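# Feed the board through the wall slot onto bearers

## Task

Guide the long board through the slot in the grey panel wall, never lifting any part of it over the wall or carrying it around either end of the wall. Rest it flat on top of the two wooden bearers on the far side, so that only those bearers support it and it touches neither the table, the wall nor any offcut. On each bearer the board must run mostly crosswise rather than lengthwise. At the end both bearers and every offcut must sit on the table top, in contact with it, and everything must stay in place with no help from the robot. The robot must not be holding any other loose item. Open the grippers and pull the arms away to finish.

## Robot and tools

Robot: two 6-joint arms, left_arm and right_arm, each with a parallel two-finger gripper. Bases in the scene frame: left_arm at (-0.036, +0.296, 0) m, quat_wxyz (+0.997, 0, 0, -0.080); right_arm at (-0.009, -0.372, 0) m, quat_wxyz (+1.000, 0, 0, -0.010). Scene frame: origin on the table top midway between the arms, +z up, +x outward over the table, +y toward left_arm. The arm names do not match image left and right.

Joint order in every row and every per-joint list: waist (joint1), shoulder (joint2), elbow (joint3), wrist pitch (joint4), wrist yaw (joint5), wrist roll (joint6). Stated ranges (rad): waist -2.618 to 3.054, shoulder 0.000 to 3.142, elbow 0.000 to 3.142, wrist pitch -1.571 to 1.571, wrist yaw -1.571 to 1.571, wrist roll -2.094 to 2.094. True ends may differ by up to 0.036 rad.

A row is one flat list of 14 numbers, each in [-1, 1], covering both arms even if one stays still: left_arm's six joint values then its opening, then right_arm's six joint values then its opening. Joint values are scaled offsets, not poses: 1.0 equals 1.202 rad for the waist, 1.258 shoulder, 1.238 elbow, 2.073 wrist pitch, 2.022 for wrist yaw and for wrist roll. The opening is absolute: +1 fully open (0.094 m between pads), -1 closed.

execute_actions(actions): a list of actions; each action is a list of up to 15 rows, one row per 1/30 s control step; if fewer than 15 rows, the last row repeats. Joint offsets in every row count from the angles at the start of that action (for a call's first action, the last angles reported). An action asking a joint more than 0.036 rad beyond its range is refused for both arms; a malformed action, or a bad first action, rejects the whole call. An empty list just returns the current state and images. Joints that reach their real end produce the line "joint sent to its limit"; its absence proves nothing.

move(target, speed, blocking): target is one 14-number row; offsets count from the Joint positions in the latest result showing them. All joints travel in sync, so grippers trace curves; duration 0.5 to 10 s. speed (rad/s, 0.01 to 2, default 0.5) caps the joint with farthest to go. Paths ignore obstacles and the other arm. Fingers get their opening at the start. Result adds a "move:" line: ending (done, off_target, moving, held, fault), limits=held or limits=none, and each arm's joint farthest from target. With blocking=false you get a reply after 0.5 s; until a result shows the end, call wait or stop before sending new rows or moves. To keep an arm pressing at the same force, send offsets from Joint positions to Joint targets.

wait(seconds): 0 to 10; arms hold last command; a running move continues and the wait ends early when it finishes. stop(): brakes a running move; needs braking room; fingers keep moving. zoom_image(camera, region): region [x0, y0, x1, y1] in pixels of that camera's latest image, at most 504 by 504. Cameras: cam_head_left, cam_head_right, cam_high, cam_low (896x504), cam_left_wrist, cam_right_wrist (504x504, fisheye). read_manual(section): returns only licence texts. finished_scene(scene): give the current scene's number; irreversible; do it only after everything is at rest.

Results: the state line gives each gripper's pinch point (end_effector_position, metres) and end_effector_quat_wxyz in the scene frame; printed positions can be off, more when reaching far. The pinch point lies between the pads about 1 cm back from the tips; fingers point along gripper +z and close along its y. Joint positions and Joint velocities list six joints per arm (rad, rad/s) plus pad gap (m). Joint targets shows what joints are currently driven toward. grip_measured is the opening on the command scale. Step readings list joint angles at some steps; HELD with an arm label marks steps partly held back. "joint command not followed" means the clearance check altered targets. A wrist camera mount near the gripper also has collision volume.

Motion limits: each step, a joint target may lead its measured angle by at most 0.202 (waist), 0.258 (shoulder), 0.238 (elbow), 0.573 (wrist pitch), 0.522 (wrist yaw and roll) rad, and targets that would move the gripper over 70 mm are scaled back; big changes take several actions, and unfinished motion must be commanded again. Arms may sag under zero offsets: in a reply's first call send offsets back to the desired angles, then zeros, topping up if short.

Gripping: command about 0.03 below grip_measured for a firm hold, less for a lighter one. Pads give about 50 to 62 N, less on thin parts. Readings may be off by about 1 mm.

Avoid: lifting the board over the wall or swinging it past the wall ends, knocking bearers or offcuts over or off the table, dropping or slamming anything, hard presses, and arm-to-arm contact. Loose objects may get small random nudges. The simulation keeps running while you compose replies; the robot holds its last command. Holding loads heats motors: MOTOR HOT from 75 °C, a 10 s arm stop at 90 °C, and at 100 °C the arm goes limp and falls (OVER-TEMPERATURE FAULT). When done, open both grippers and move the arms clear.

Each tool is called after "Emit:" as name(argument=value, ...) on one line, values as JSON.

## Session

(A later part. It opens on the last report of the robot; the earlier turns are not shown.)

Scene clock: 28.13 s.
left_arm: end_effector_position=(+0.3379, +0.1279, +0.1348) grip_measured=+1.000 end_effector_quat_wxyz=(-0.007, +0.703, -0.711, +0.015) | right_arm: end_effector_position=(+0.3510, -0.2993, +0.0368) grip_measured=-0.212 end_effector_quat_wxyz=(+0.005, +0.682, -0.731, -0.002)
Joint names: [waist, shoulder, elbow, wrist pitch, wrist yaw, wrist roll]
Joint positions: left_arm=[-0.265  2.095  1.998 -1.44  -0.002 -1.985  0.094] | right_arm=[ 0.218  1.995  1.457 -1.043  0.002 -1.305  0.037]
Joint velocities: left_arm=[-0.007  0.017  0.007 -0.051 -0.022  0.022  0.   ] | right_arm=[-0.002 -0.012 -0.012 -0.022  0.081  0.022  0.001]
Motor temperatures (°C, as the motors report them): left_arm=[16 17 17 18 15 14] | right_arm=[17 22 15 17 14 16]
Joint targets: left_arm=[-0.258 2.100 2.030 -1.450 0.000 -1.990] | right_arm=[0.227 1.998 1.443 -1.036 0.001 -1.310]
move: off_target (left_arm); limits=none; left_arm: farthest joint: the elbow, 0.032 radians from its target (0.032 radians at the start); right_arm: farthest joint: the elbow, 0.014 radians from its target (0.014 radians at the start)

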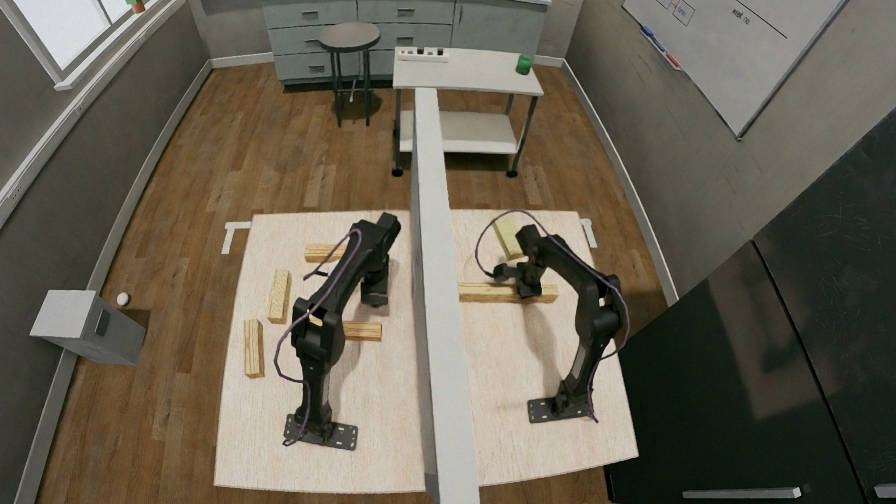

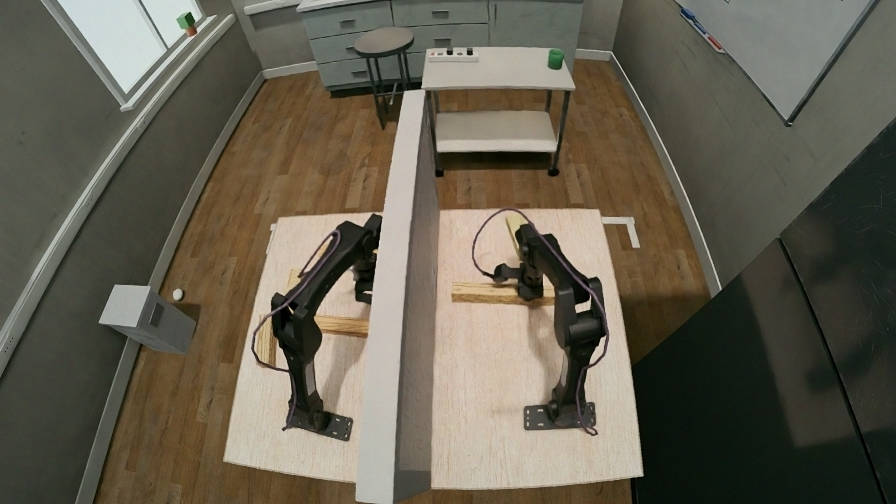

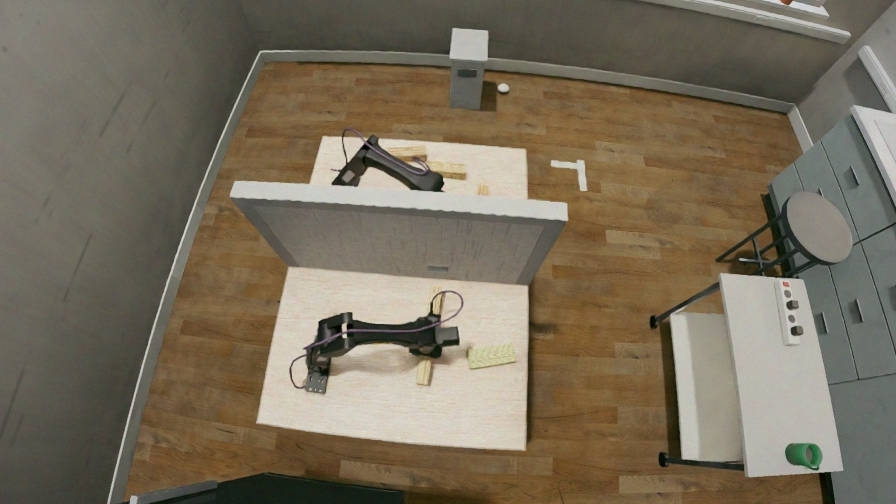

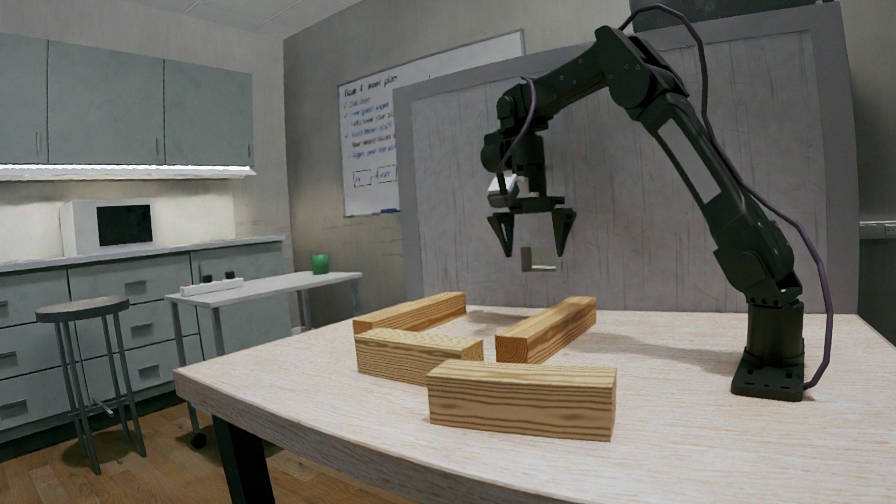

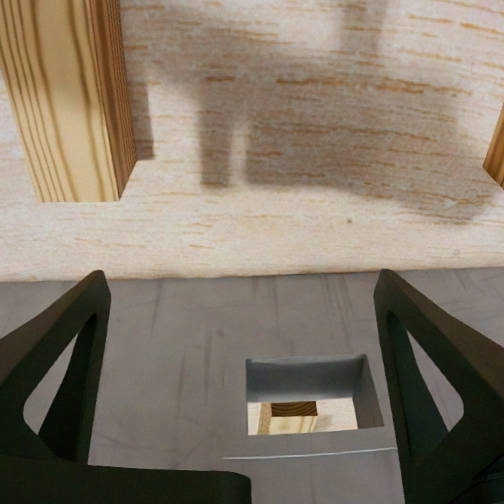

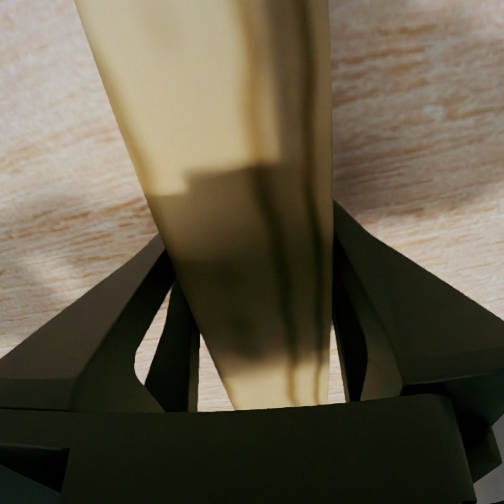

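Emit:
move(target=[0.0058, 0.004, 0.0258, -0.0048, 0.001, -0.0025, 1, 0.0458, -0.3331, -0.3788, 0.2812, 0.0613, -0.0292, -0.27], speed=0.6)

Scene clock: 33.73 s.
left_arm: end_effector_position=(+0.3379, +0.1279, +0.1348) grip_measured=+1.000 end_effector_quat_wxyz=(-0.007, +0.703, -0.711, +0.015) | right_arm: end_effector_position=(+0.3562, -0.3045, +0.0655) grip_measured=-0.212 end_effector_quat_wxyz=(-0.150, +0.693, -0.684, +0.171)
Joint names: [waist, shoulder, elbow, wrist pitch, wrist yaw, wrist roll]
Joint positions: left_arm=[-0.265  2.095  1.998 -1.44  -0.002 -1.985  0.094] | right_arm=[ 0.264  1.613  0.992 -0.51   0.132 -1.369  0.037]
Joint velocities: left_arm=[0.007 0.017 0.002 0.066 0.051 0.081 0.   ] | right_arm=[-0.002 -0.007  0.012 -0.037 -0.051  0.007  0.   ]
Motor temperatures (°C, as the motors report them): left_arm=[16 18 17 18 15 14] | right_arm=[17 22 15 17 14 16]
Joint targets: left_arm=[-0.258 2.100 2.030 -1.450 0.000 -1.990] | right_arm=[0.273 1.576 0.988 -0.460 0.126 -1.364]
move: off_target (left_arm, right_arm); limits=none; left_arm: farthest joint: the elbow, 0.032 radians from its target (0.032 radians at the start); right_arm: farthest joint: the wrist pitch, 0.050 radians from its target (0.583 radians at the start)

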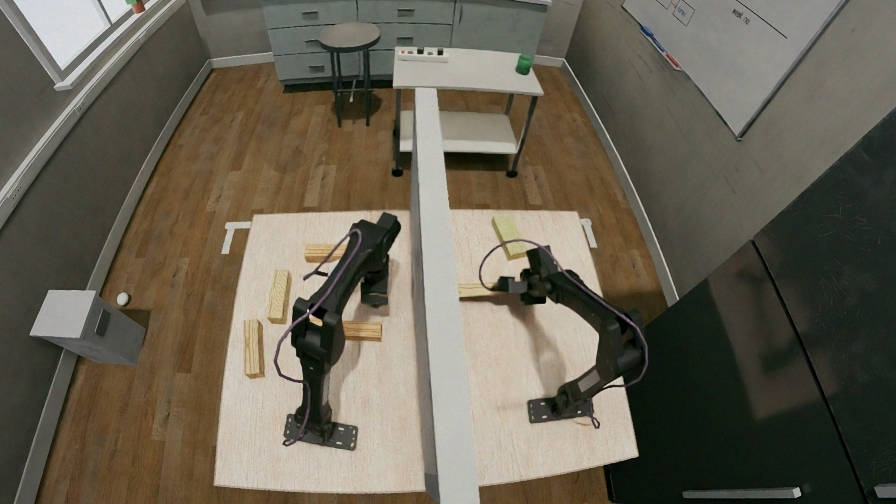

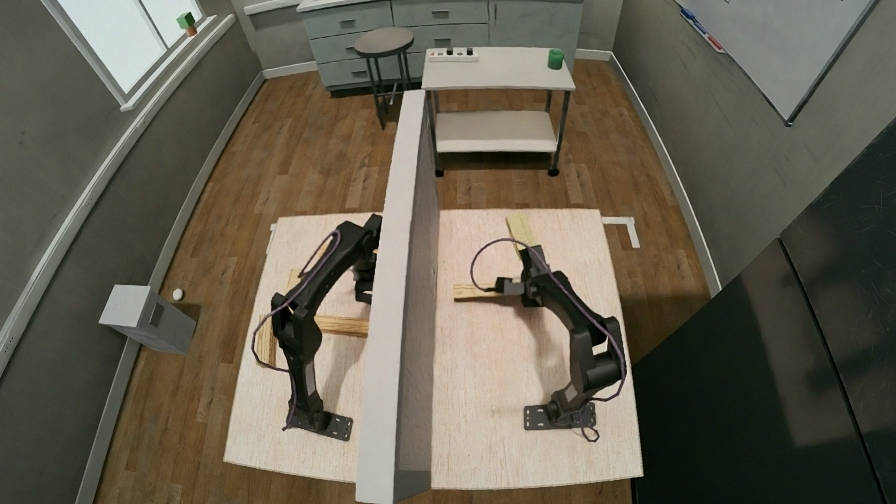

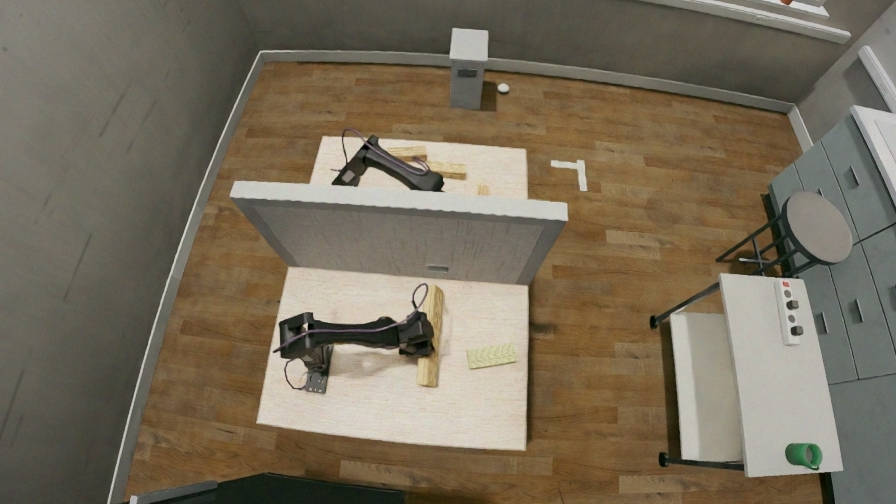

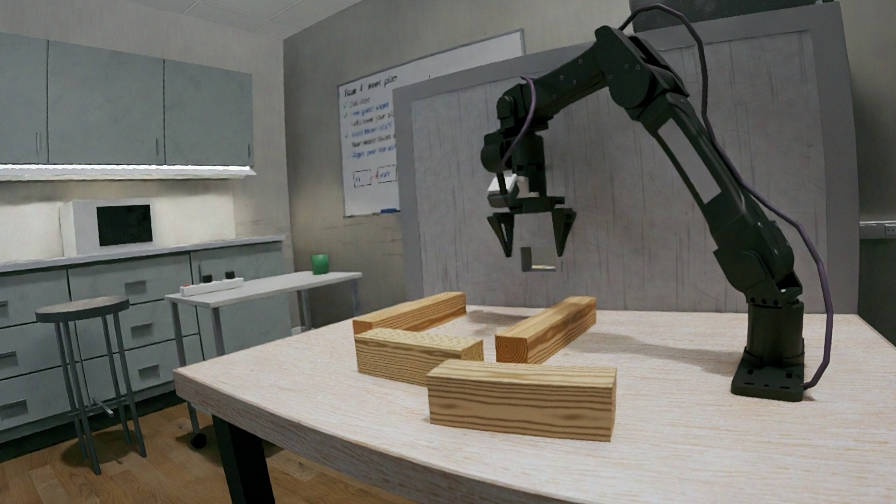

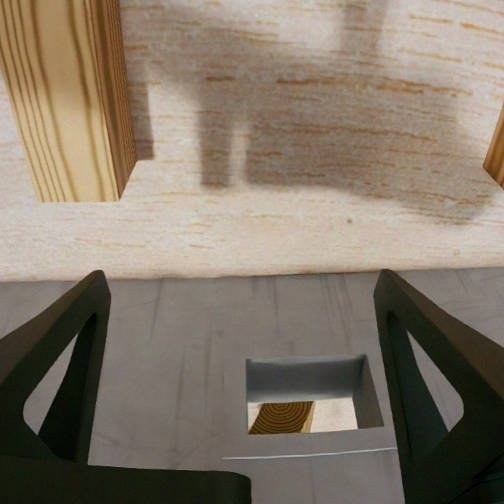

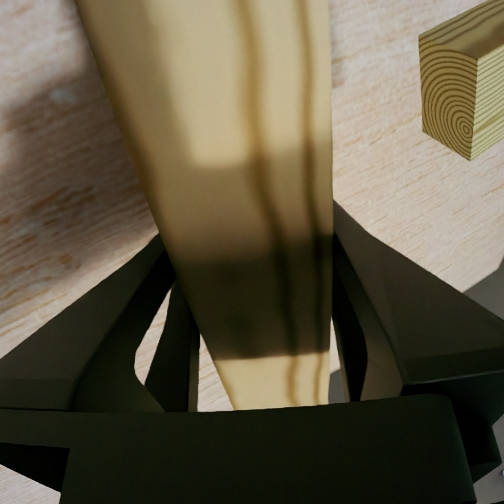

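Emit:
move(target=[0.0058, 0.004, 0.0258, -0.0048, 0.001, -0.0025, 1, 0.0549, -0.0294, -0.4467, 0.5909, 0.0613, -0.0213, -0.27], speed=0.8)

Scene clock: 36.37 s.
left_arm: end_effector_position=(+0.3379, +0.1279, +0.1348) grip_measured=+1.000 end_effector_quat_wxyz=(-0.007, +0.703, -0.711, +0.015) | right_arm: end_effector_position=(+0.3757, -0.2983, +0.0538) grip_measured=-0.212 end_effector_quat_wxyz=(-0.353, +0.618, -0.608, +0.352)
Joint names: [waist, shoulder, elbow, wrist pitch, wrist yaw, wrist roll]
Joint positions: left_arm=[-0.265  2.095  1.998 -1.44  -0.002 -1.985  0.094] | right_arm=[ 0.321  1.613  0.441  0.626  0.251 -1.429  0.037]
Joint velocities: left_arm=[ 0.007  0.012 -0.017  0.022 -0.022 -0.007  0.   ] | right_arm=[-0.007 -0.022  0.002  0.007 -0.037  0.051 -0.001]
Motor temperatures (°C, as the motors report them): left_arm=[16 19 17 18 15 14] | right_arm=[17 22 15 18 14 16]
Joint targets: left_arm=[-0.258 2.100 2.030 -1.450 0.000 -1.990] | right_arm=[0.330 1.576 0.439 0.715 0.256 -1.412]
move: off_target (left_arm, right_arm); limits=none; left_arm: farthest joint: the elbow, 0.032 radians from its target (0.032 radians at the start); right_arm: farthest joint: the wrist pitch, 0.089 radians from its target (1.225 radians at the start)

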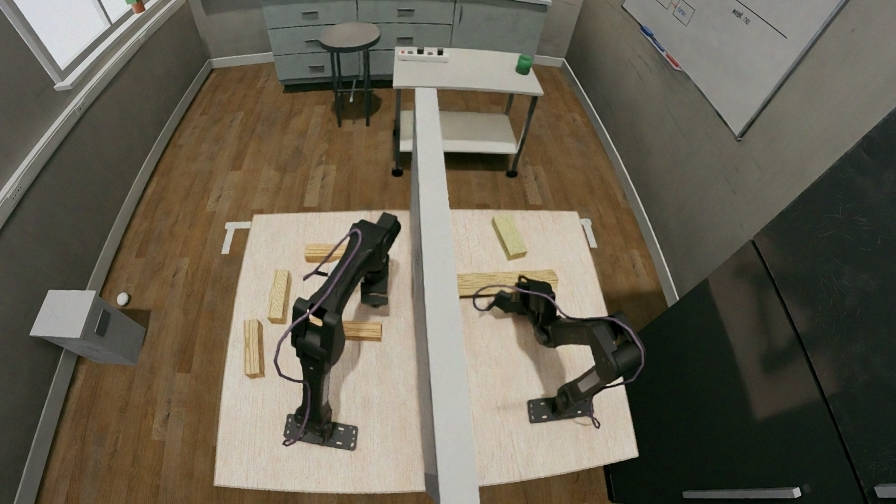

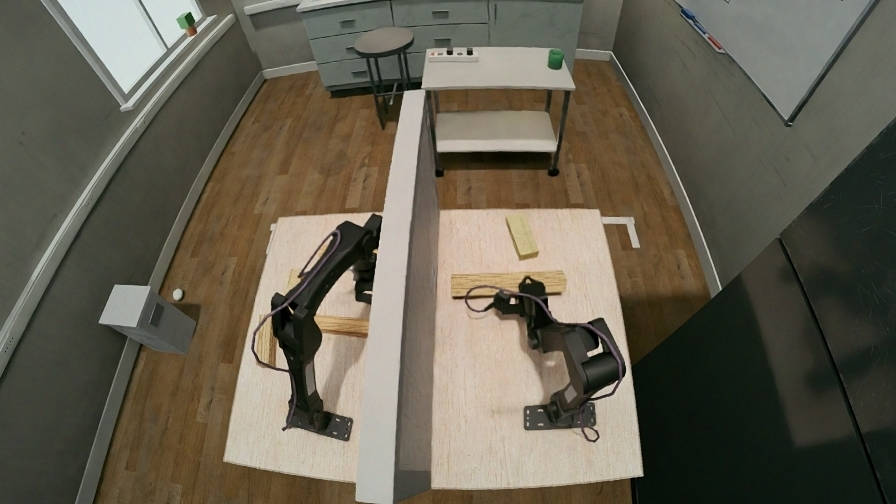

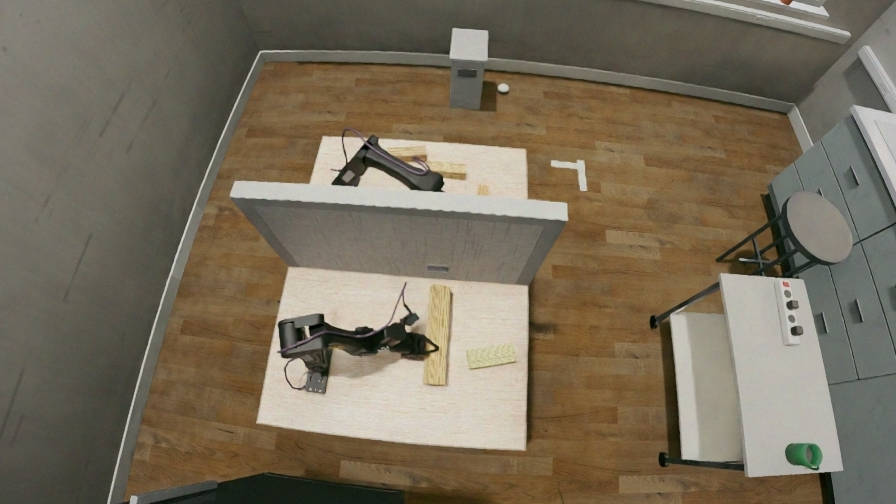

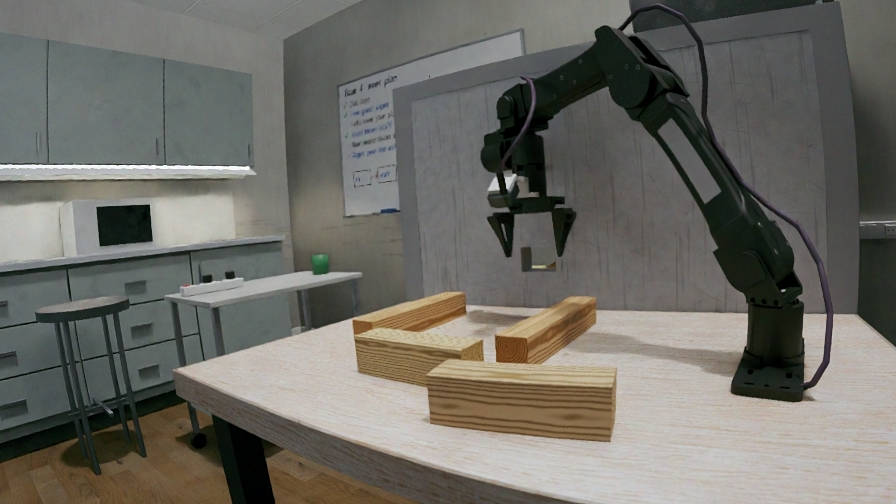

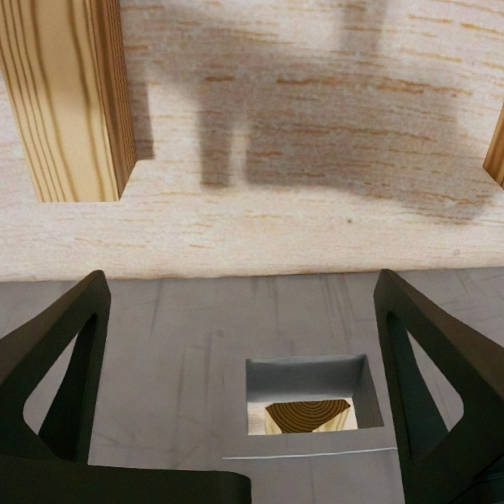

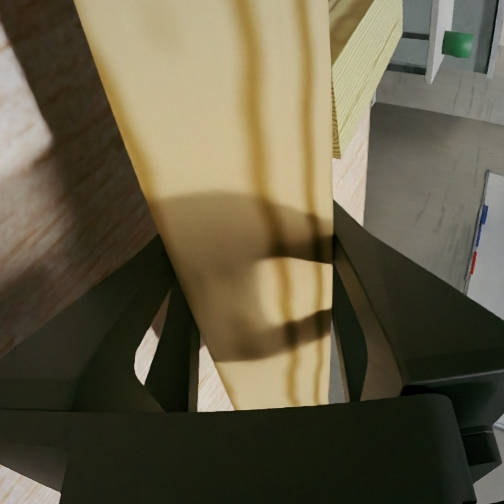

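Emit:
move(target=[0.0058, 0.004, 0.0258, -0.0048, 0.001, -0.0025, 1, 0.0075, 0.0612, -0.0153, 0.0917, 0.0025, 0.0084, -0.27], speed=0.3)

Scene clock: 38.00 s.
left_arm: end_effector_position=(+0.3379, +0.1279, +0.1348) grip_measured=+1.000 end_effector_quat_wxyz=(-0.007, +0.703, -0.711, +0.015) | right_arm: end_effector_position=(+0.3777, -0.2977, +0.0399) grip_measured=-0.212 end_effector_quat_wxyz=(-0.353, +0.620, -0.604, +0.355)
Joint names: [waist, shoulder, elbow, wrist pitch, wrist yaw, wrist roll]
Joint positions: left_arm=[-0.265  2.095  1.998 -1.44  -0.002 -1.985  0.094] | right_arm=[ 0.321  1.693  0.426  0.727  0.251 -1.44   0.037]
Joint velocities: left_arm=[ 0.017 -0.017 -0.002 -0.037 -0.037  0.037  0.   ] | right_arm=[-0.012 -0.007 -0.002  0.051  0.066  0.066  0.   ]
Motor temperatures (°C, as the motors report them): left_arm=[16 19 17 18 15 14] | right_arm=[17 22 15 19 14 16]
Joint targets: left_arm=[-0.258 2.100 2.030 -1.450 0.000 -1.990] | right_arm=[0.330 1.690 0.422 0.816 0.255 -1.412]
move: off_target (left_arm, right_arm); limits=none; left_arm: farthest joint: the elbow, 0.032 radians from its target (0.032 radians at the start); right_arm: farthest joint: the wrist pitch, 0.089 radians from its target (0.190 radians at the start)

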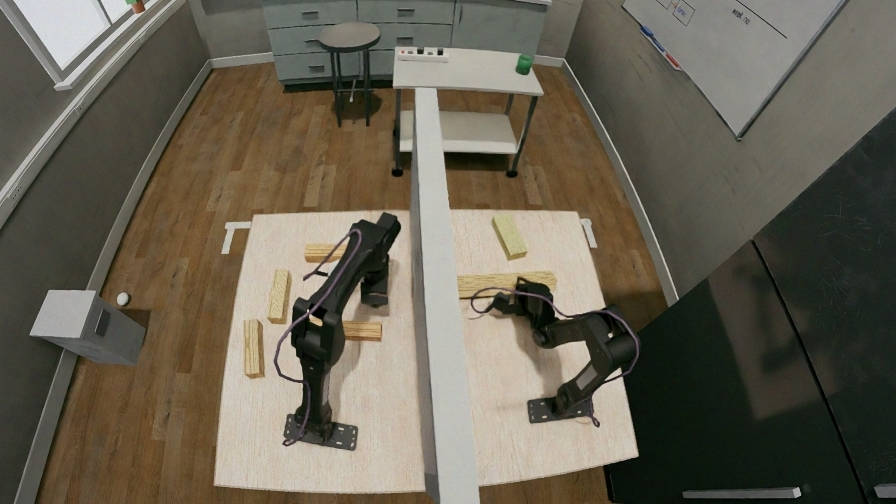

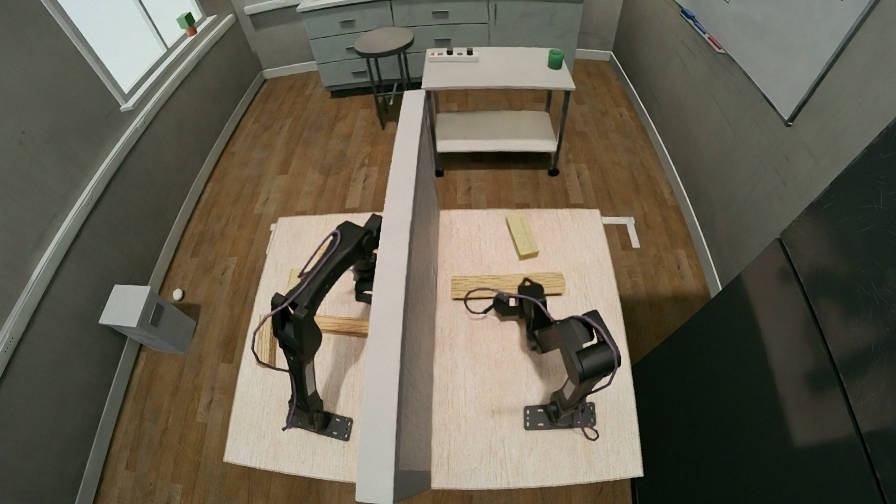

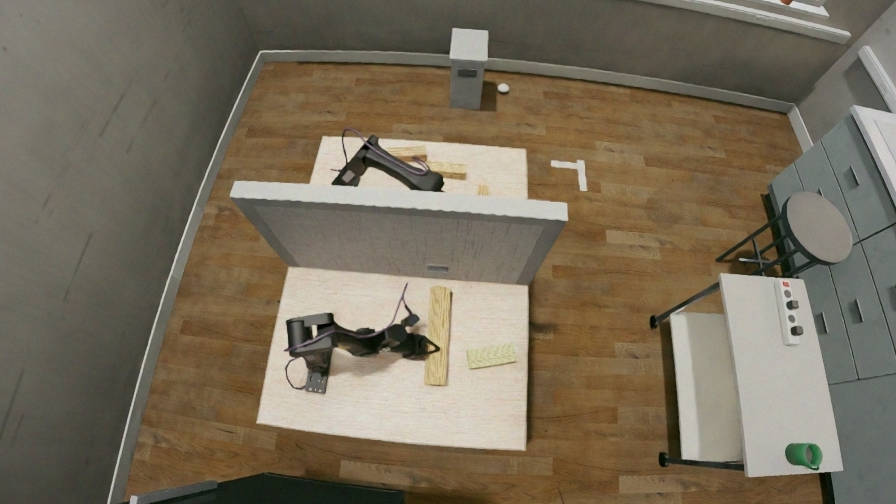

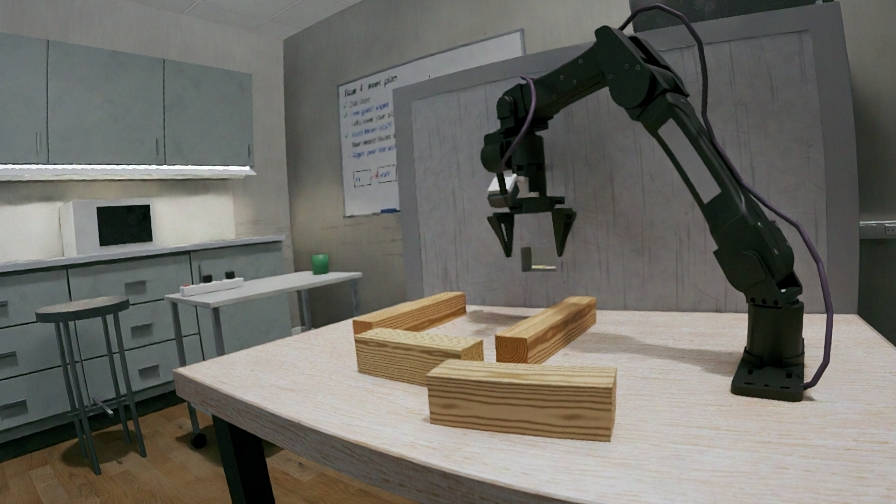

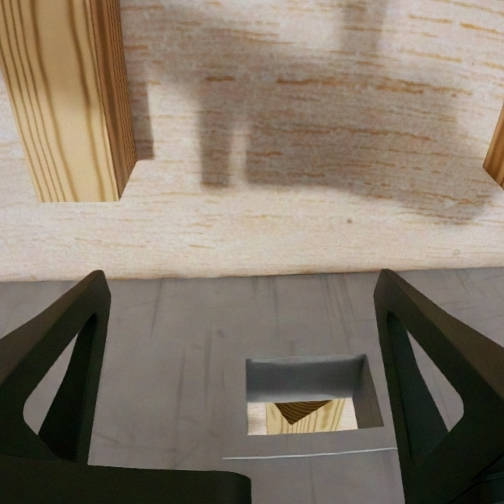

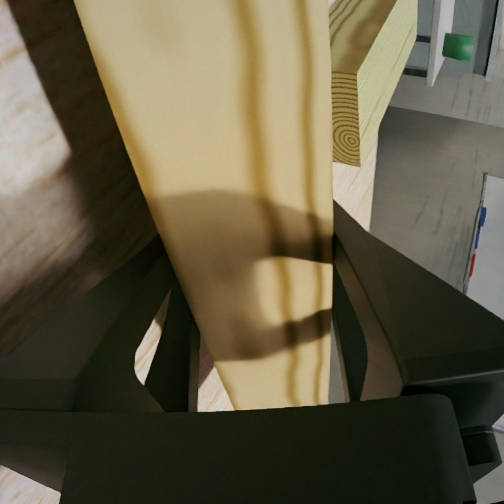

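Emit:
move(target=[0.0058, 0.004, 0.0258, -0.0048, 0.001, -0.0025, 1, 0.0075, -0.0024, -0.0032, 0.005, 0.002, 0.005, -0.27], speed=0.2)

Scene clock: 40.97 s.
left_arm: end_effector_position=(+0.3379, +0.1279, +0.1348) grip_measured=+1.000 end_effector_quat_wxyz=(-0.007, +0.703, -0.711, +0.015) | right_arm: end_effector_position=(+0.3745, -0.2987, +0.0344) grip_measured=-0.212 end_effector_quat_wxyz=(-0.343, +0.626, -0.607, +0.350)
Joint names: [waist, shoulder, elbow, wrist pitch, wrist yaw, wrist roll]
Joint positions: left_arm=[-0.265  2.095  1.998 -1.44  -0.002 -1.985  0.094] | right_arm=[ 0.321  1.693  0.426  0.701  0.251 -1.439  0.037]
Joint velocities: left_arm=[-0.012  0.022 -0.007 -0.022 -0.022 -0.007  0.   ] | right_arm=[-0.002  0.017 -0.017 -0.022 -0.081  0.022 -0.   ]
Motor temperatures (°C, as the motors report them): left_arm=[16 19 17 18 15 14] | right_arm=[17 22 15 20 14 16]
Joint targets: left_arm=[-0.258 2.100 2.030 -1.450 0.000 -1.990] | right_arm=[0.330 1.690 0.422 0.737 0.255 -1.429]
move: off_target (left_arm, right_arm); limits=none; left_arm: farthest joint: the elbow, 0.032 radians from its target (0.032 radians at the start); right_arm: farthest joint: the wrist pitch, 0.037 radians from its target (0.010 radians at the start)

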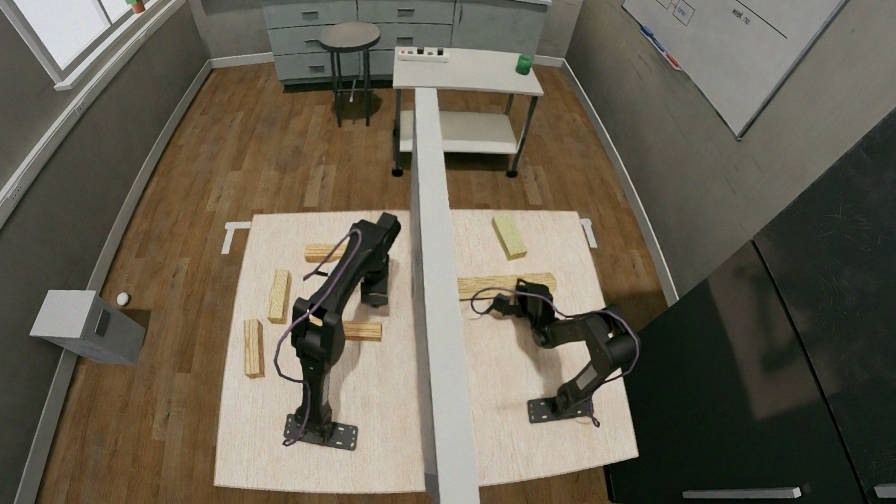

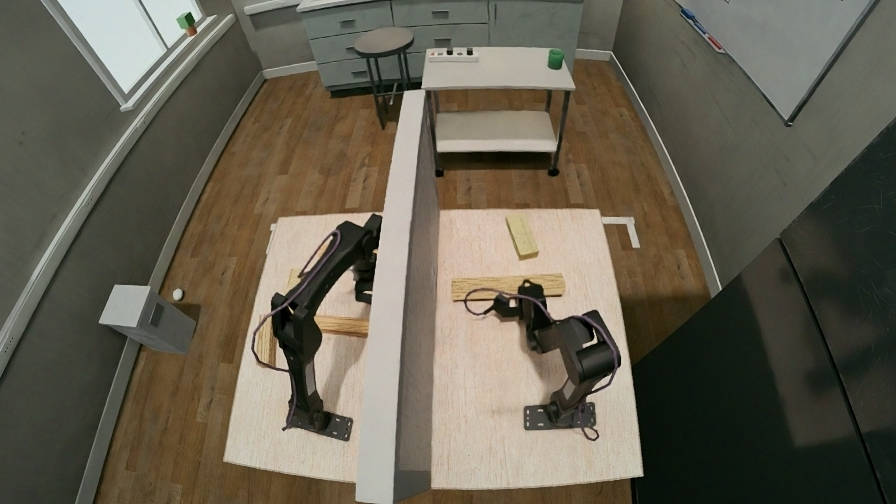

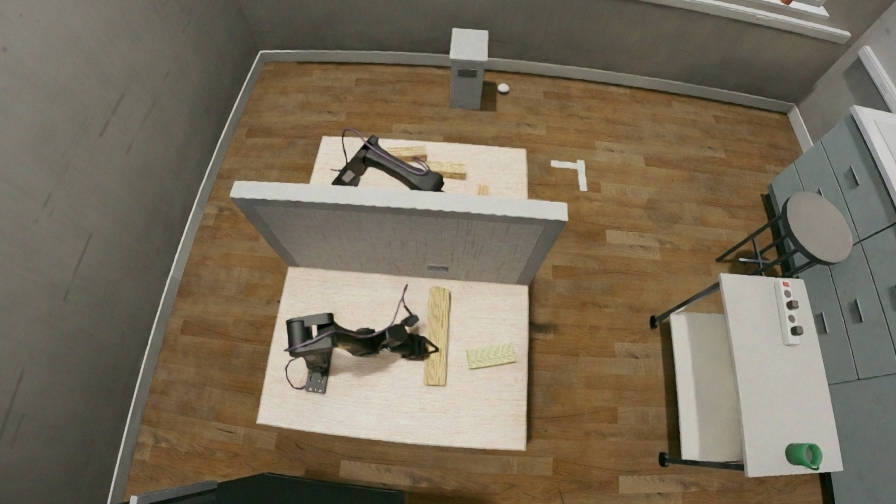

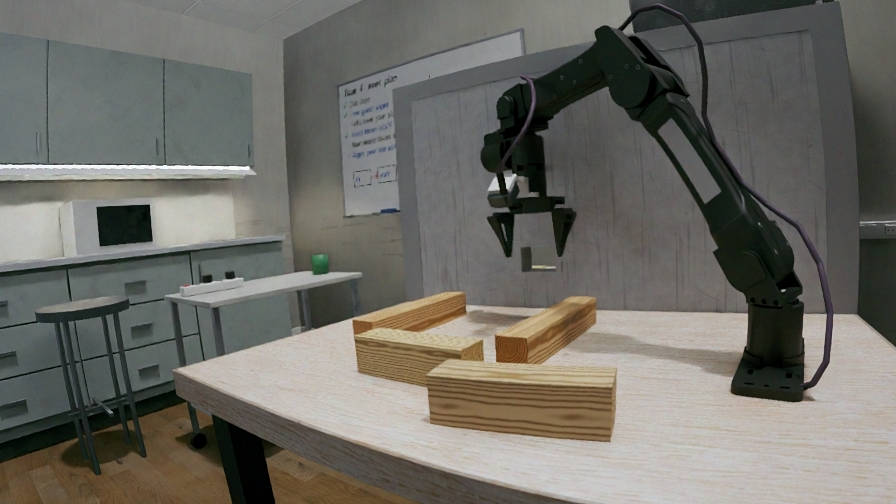

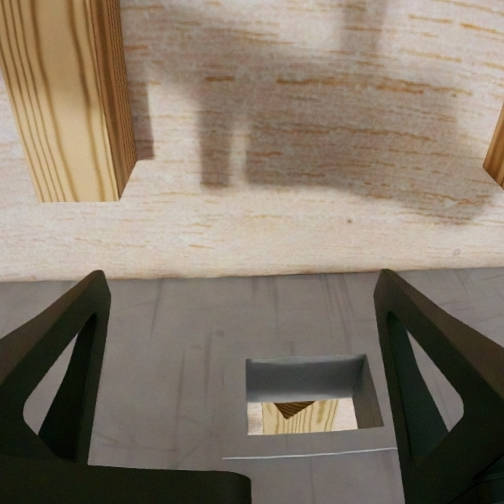

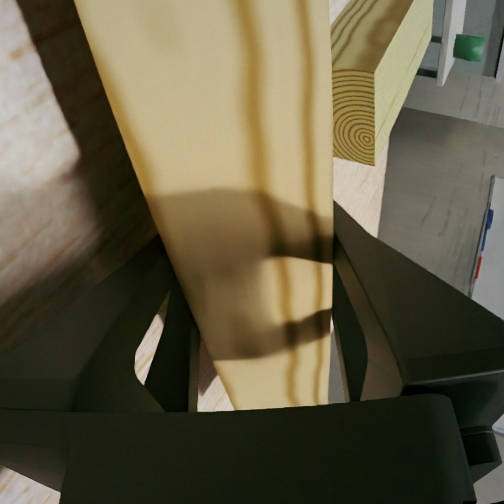

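Emit:
move(target=[0.0058, 0.004, 0.0258, -0.0048, 0.001, -0.0025, 1, 0.074, -0.159, -0.164, 0.013, 0.0406, 0.0351, -0.02], speed=0.2)

Scene clock: 42.67 s.
left_arm: end_effector_position=(+0.3379, +0.1279, +0.1348) grip_measured=+1.000 end_effector_quat_wxyz=(-0.007, +0.703, -0.711, +0.015) | right_arm: end_effector_position=(+0.3257, -0.2988, +0.0391) grip_measured=-0.023 end_effector_quat_wxyz=(-0.352, +0.615, -0.610, +0.354)
Joint names: [waist, shoulder, elbow, wrist pitch, wrist yaw, wrist roll]
Joint positions: left_arm=[-0.265  2.095  1.998 -1.44  -0.002 -1.985  0.094] | right_arm=[ 0.4    1.517  0.243  0.717  0.325 -1.383  0.046]
Joint velocities: left_arm=[ 0.012 -0.007 -0.012  0.022 -0.037 -0.037  0.   ] | right_arm=[-0.012  0.007  0.002 -0.007  0.037 -0.022 -0.   ]
Motor temperatures (°C, as the motors report them): left_arm=[16 19 17 17 15 14] | right_arm=[17 22 15 20 14 16]
Joint targets: left_arm=[-0.258 2.100 2.030 -1.450 0.000 -1.990] | right_arm=[0.410 1.493 0.223 0.728 0.333 -1.368]
move: off_target (left_arm, right_arm); limits=none; left_arm: farthest joint: the elbow, 0.032 radians from its target (0.032 radians at the start); right_arm: farthest joint: the shoulder, 0.024 radians from its target (0.200 radians at the start)

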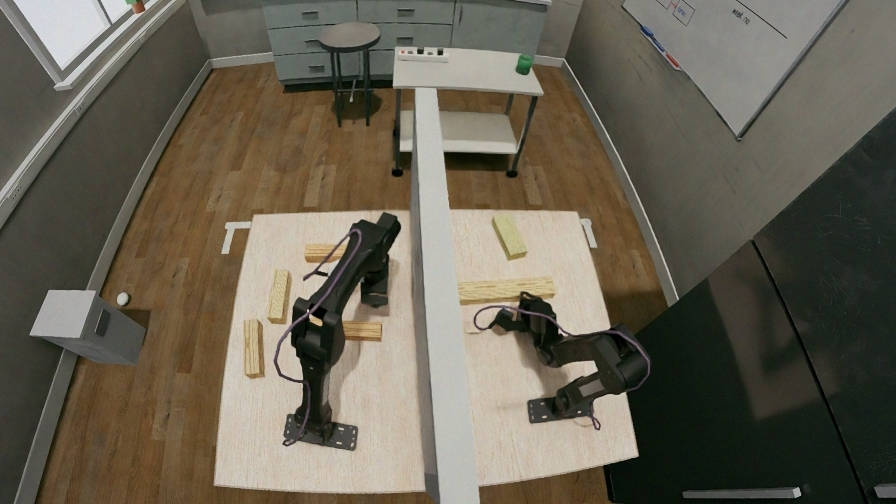

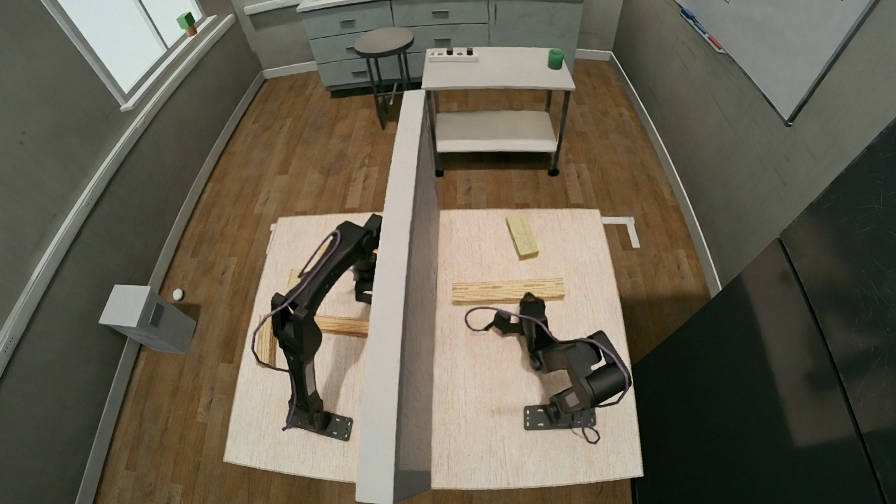

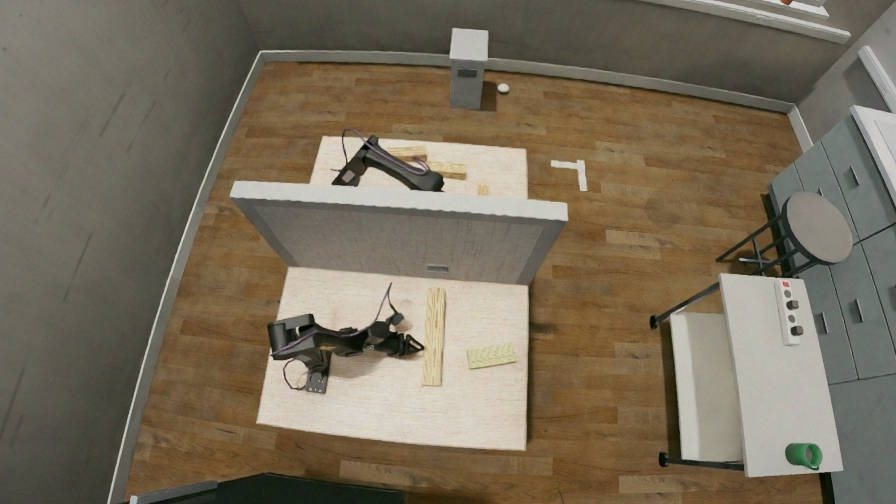

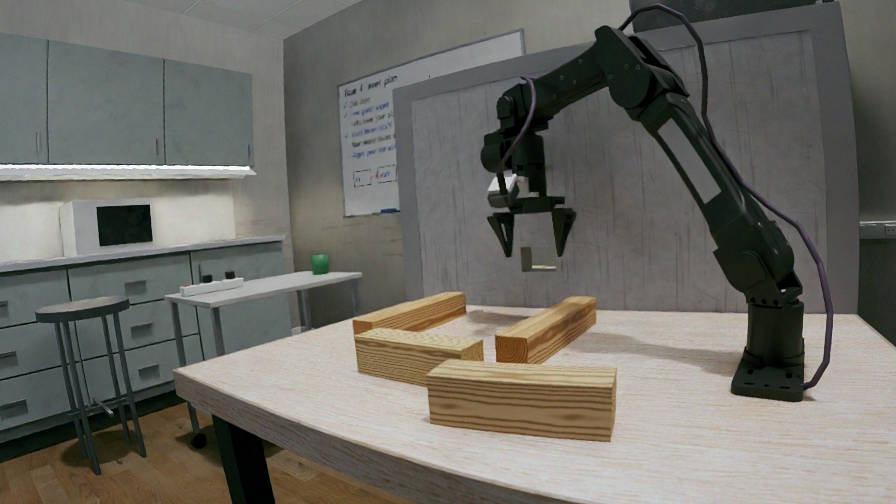

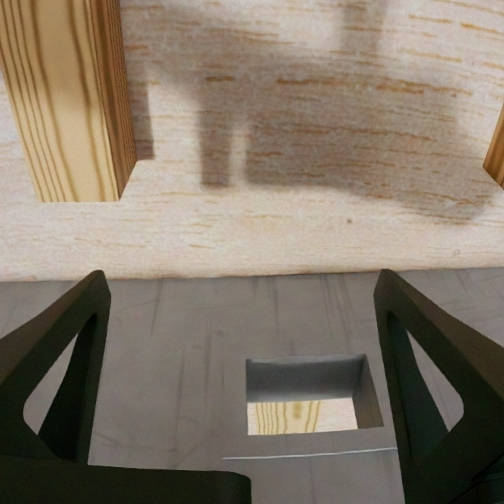

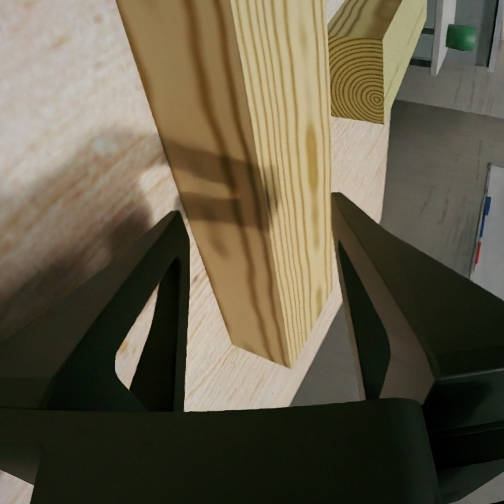

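Emit:
zoom_image(camera="cam_head_left", region=[440, 240, 600, 340])

Emit:
zoom_image(camera="cam_head_right", region=[420, 240, 600, 340])

Emit:
zoom_image(camera="cam_high", region=[360, 250, 520, 400])

Region (440, 240, 600, 340) of cam_head_left's 896x504 image, scaled by 3.150, with more detail than that image has; it fills the top 315 rows of this view, and the rest is white.

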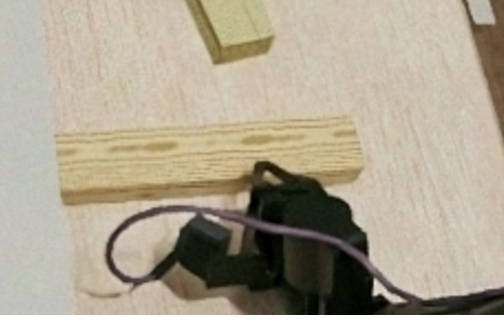

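Region (420, 240, 600, 340) of cam_head_right's 896x504 image, scaled by 2.800, with more detail than that image has.

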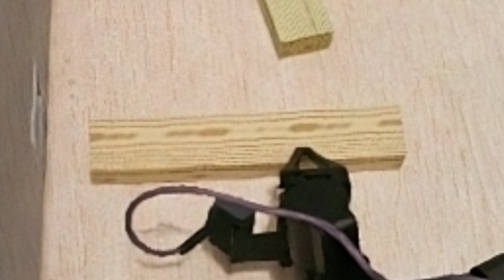

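Region (360, 250, 520, 400) of cam_high's 896x504 image, scaled by 3.150, with more detail than that image has; it fills the top 472 rows of this view, and the rest is white.

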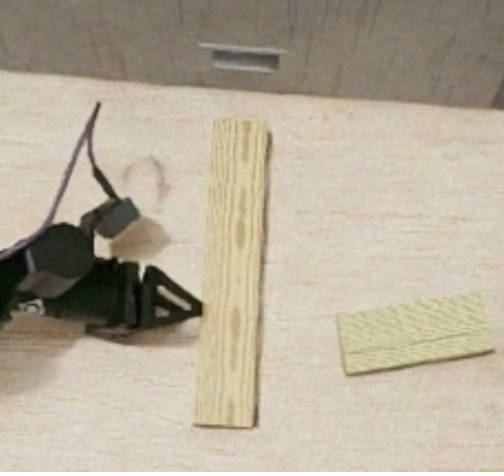

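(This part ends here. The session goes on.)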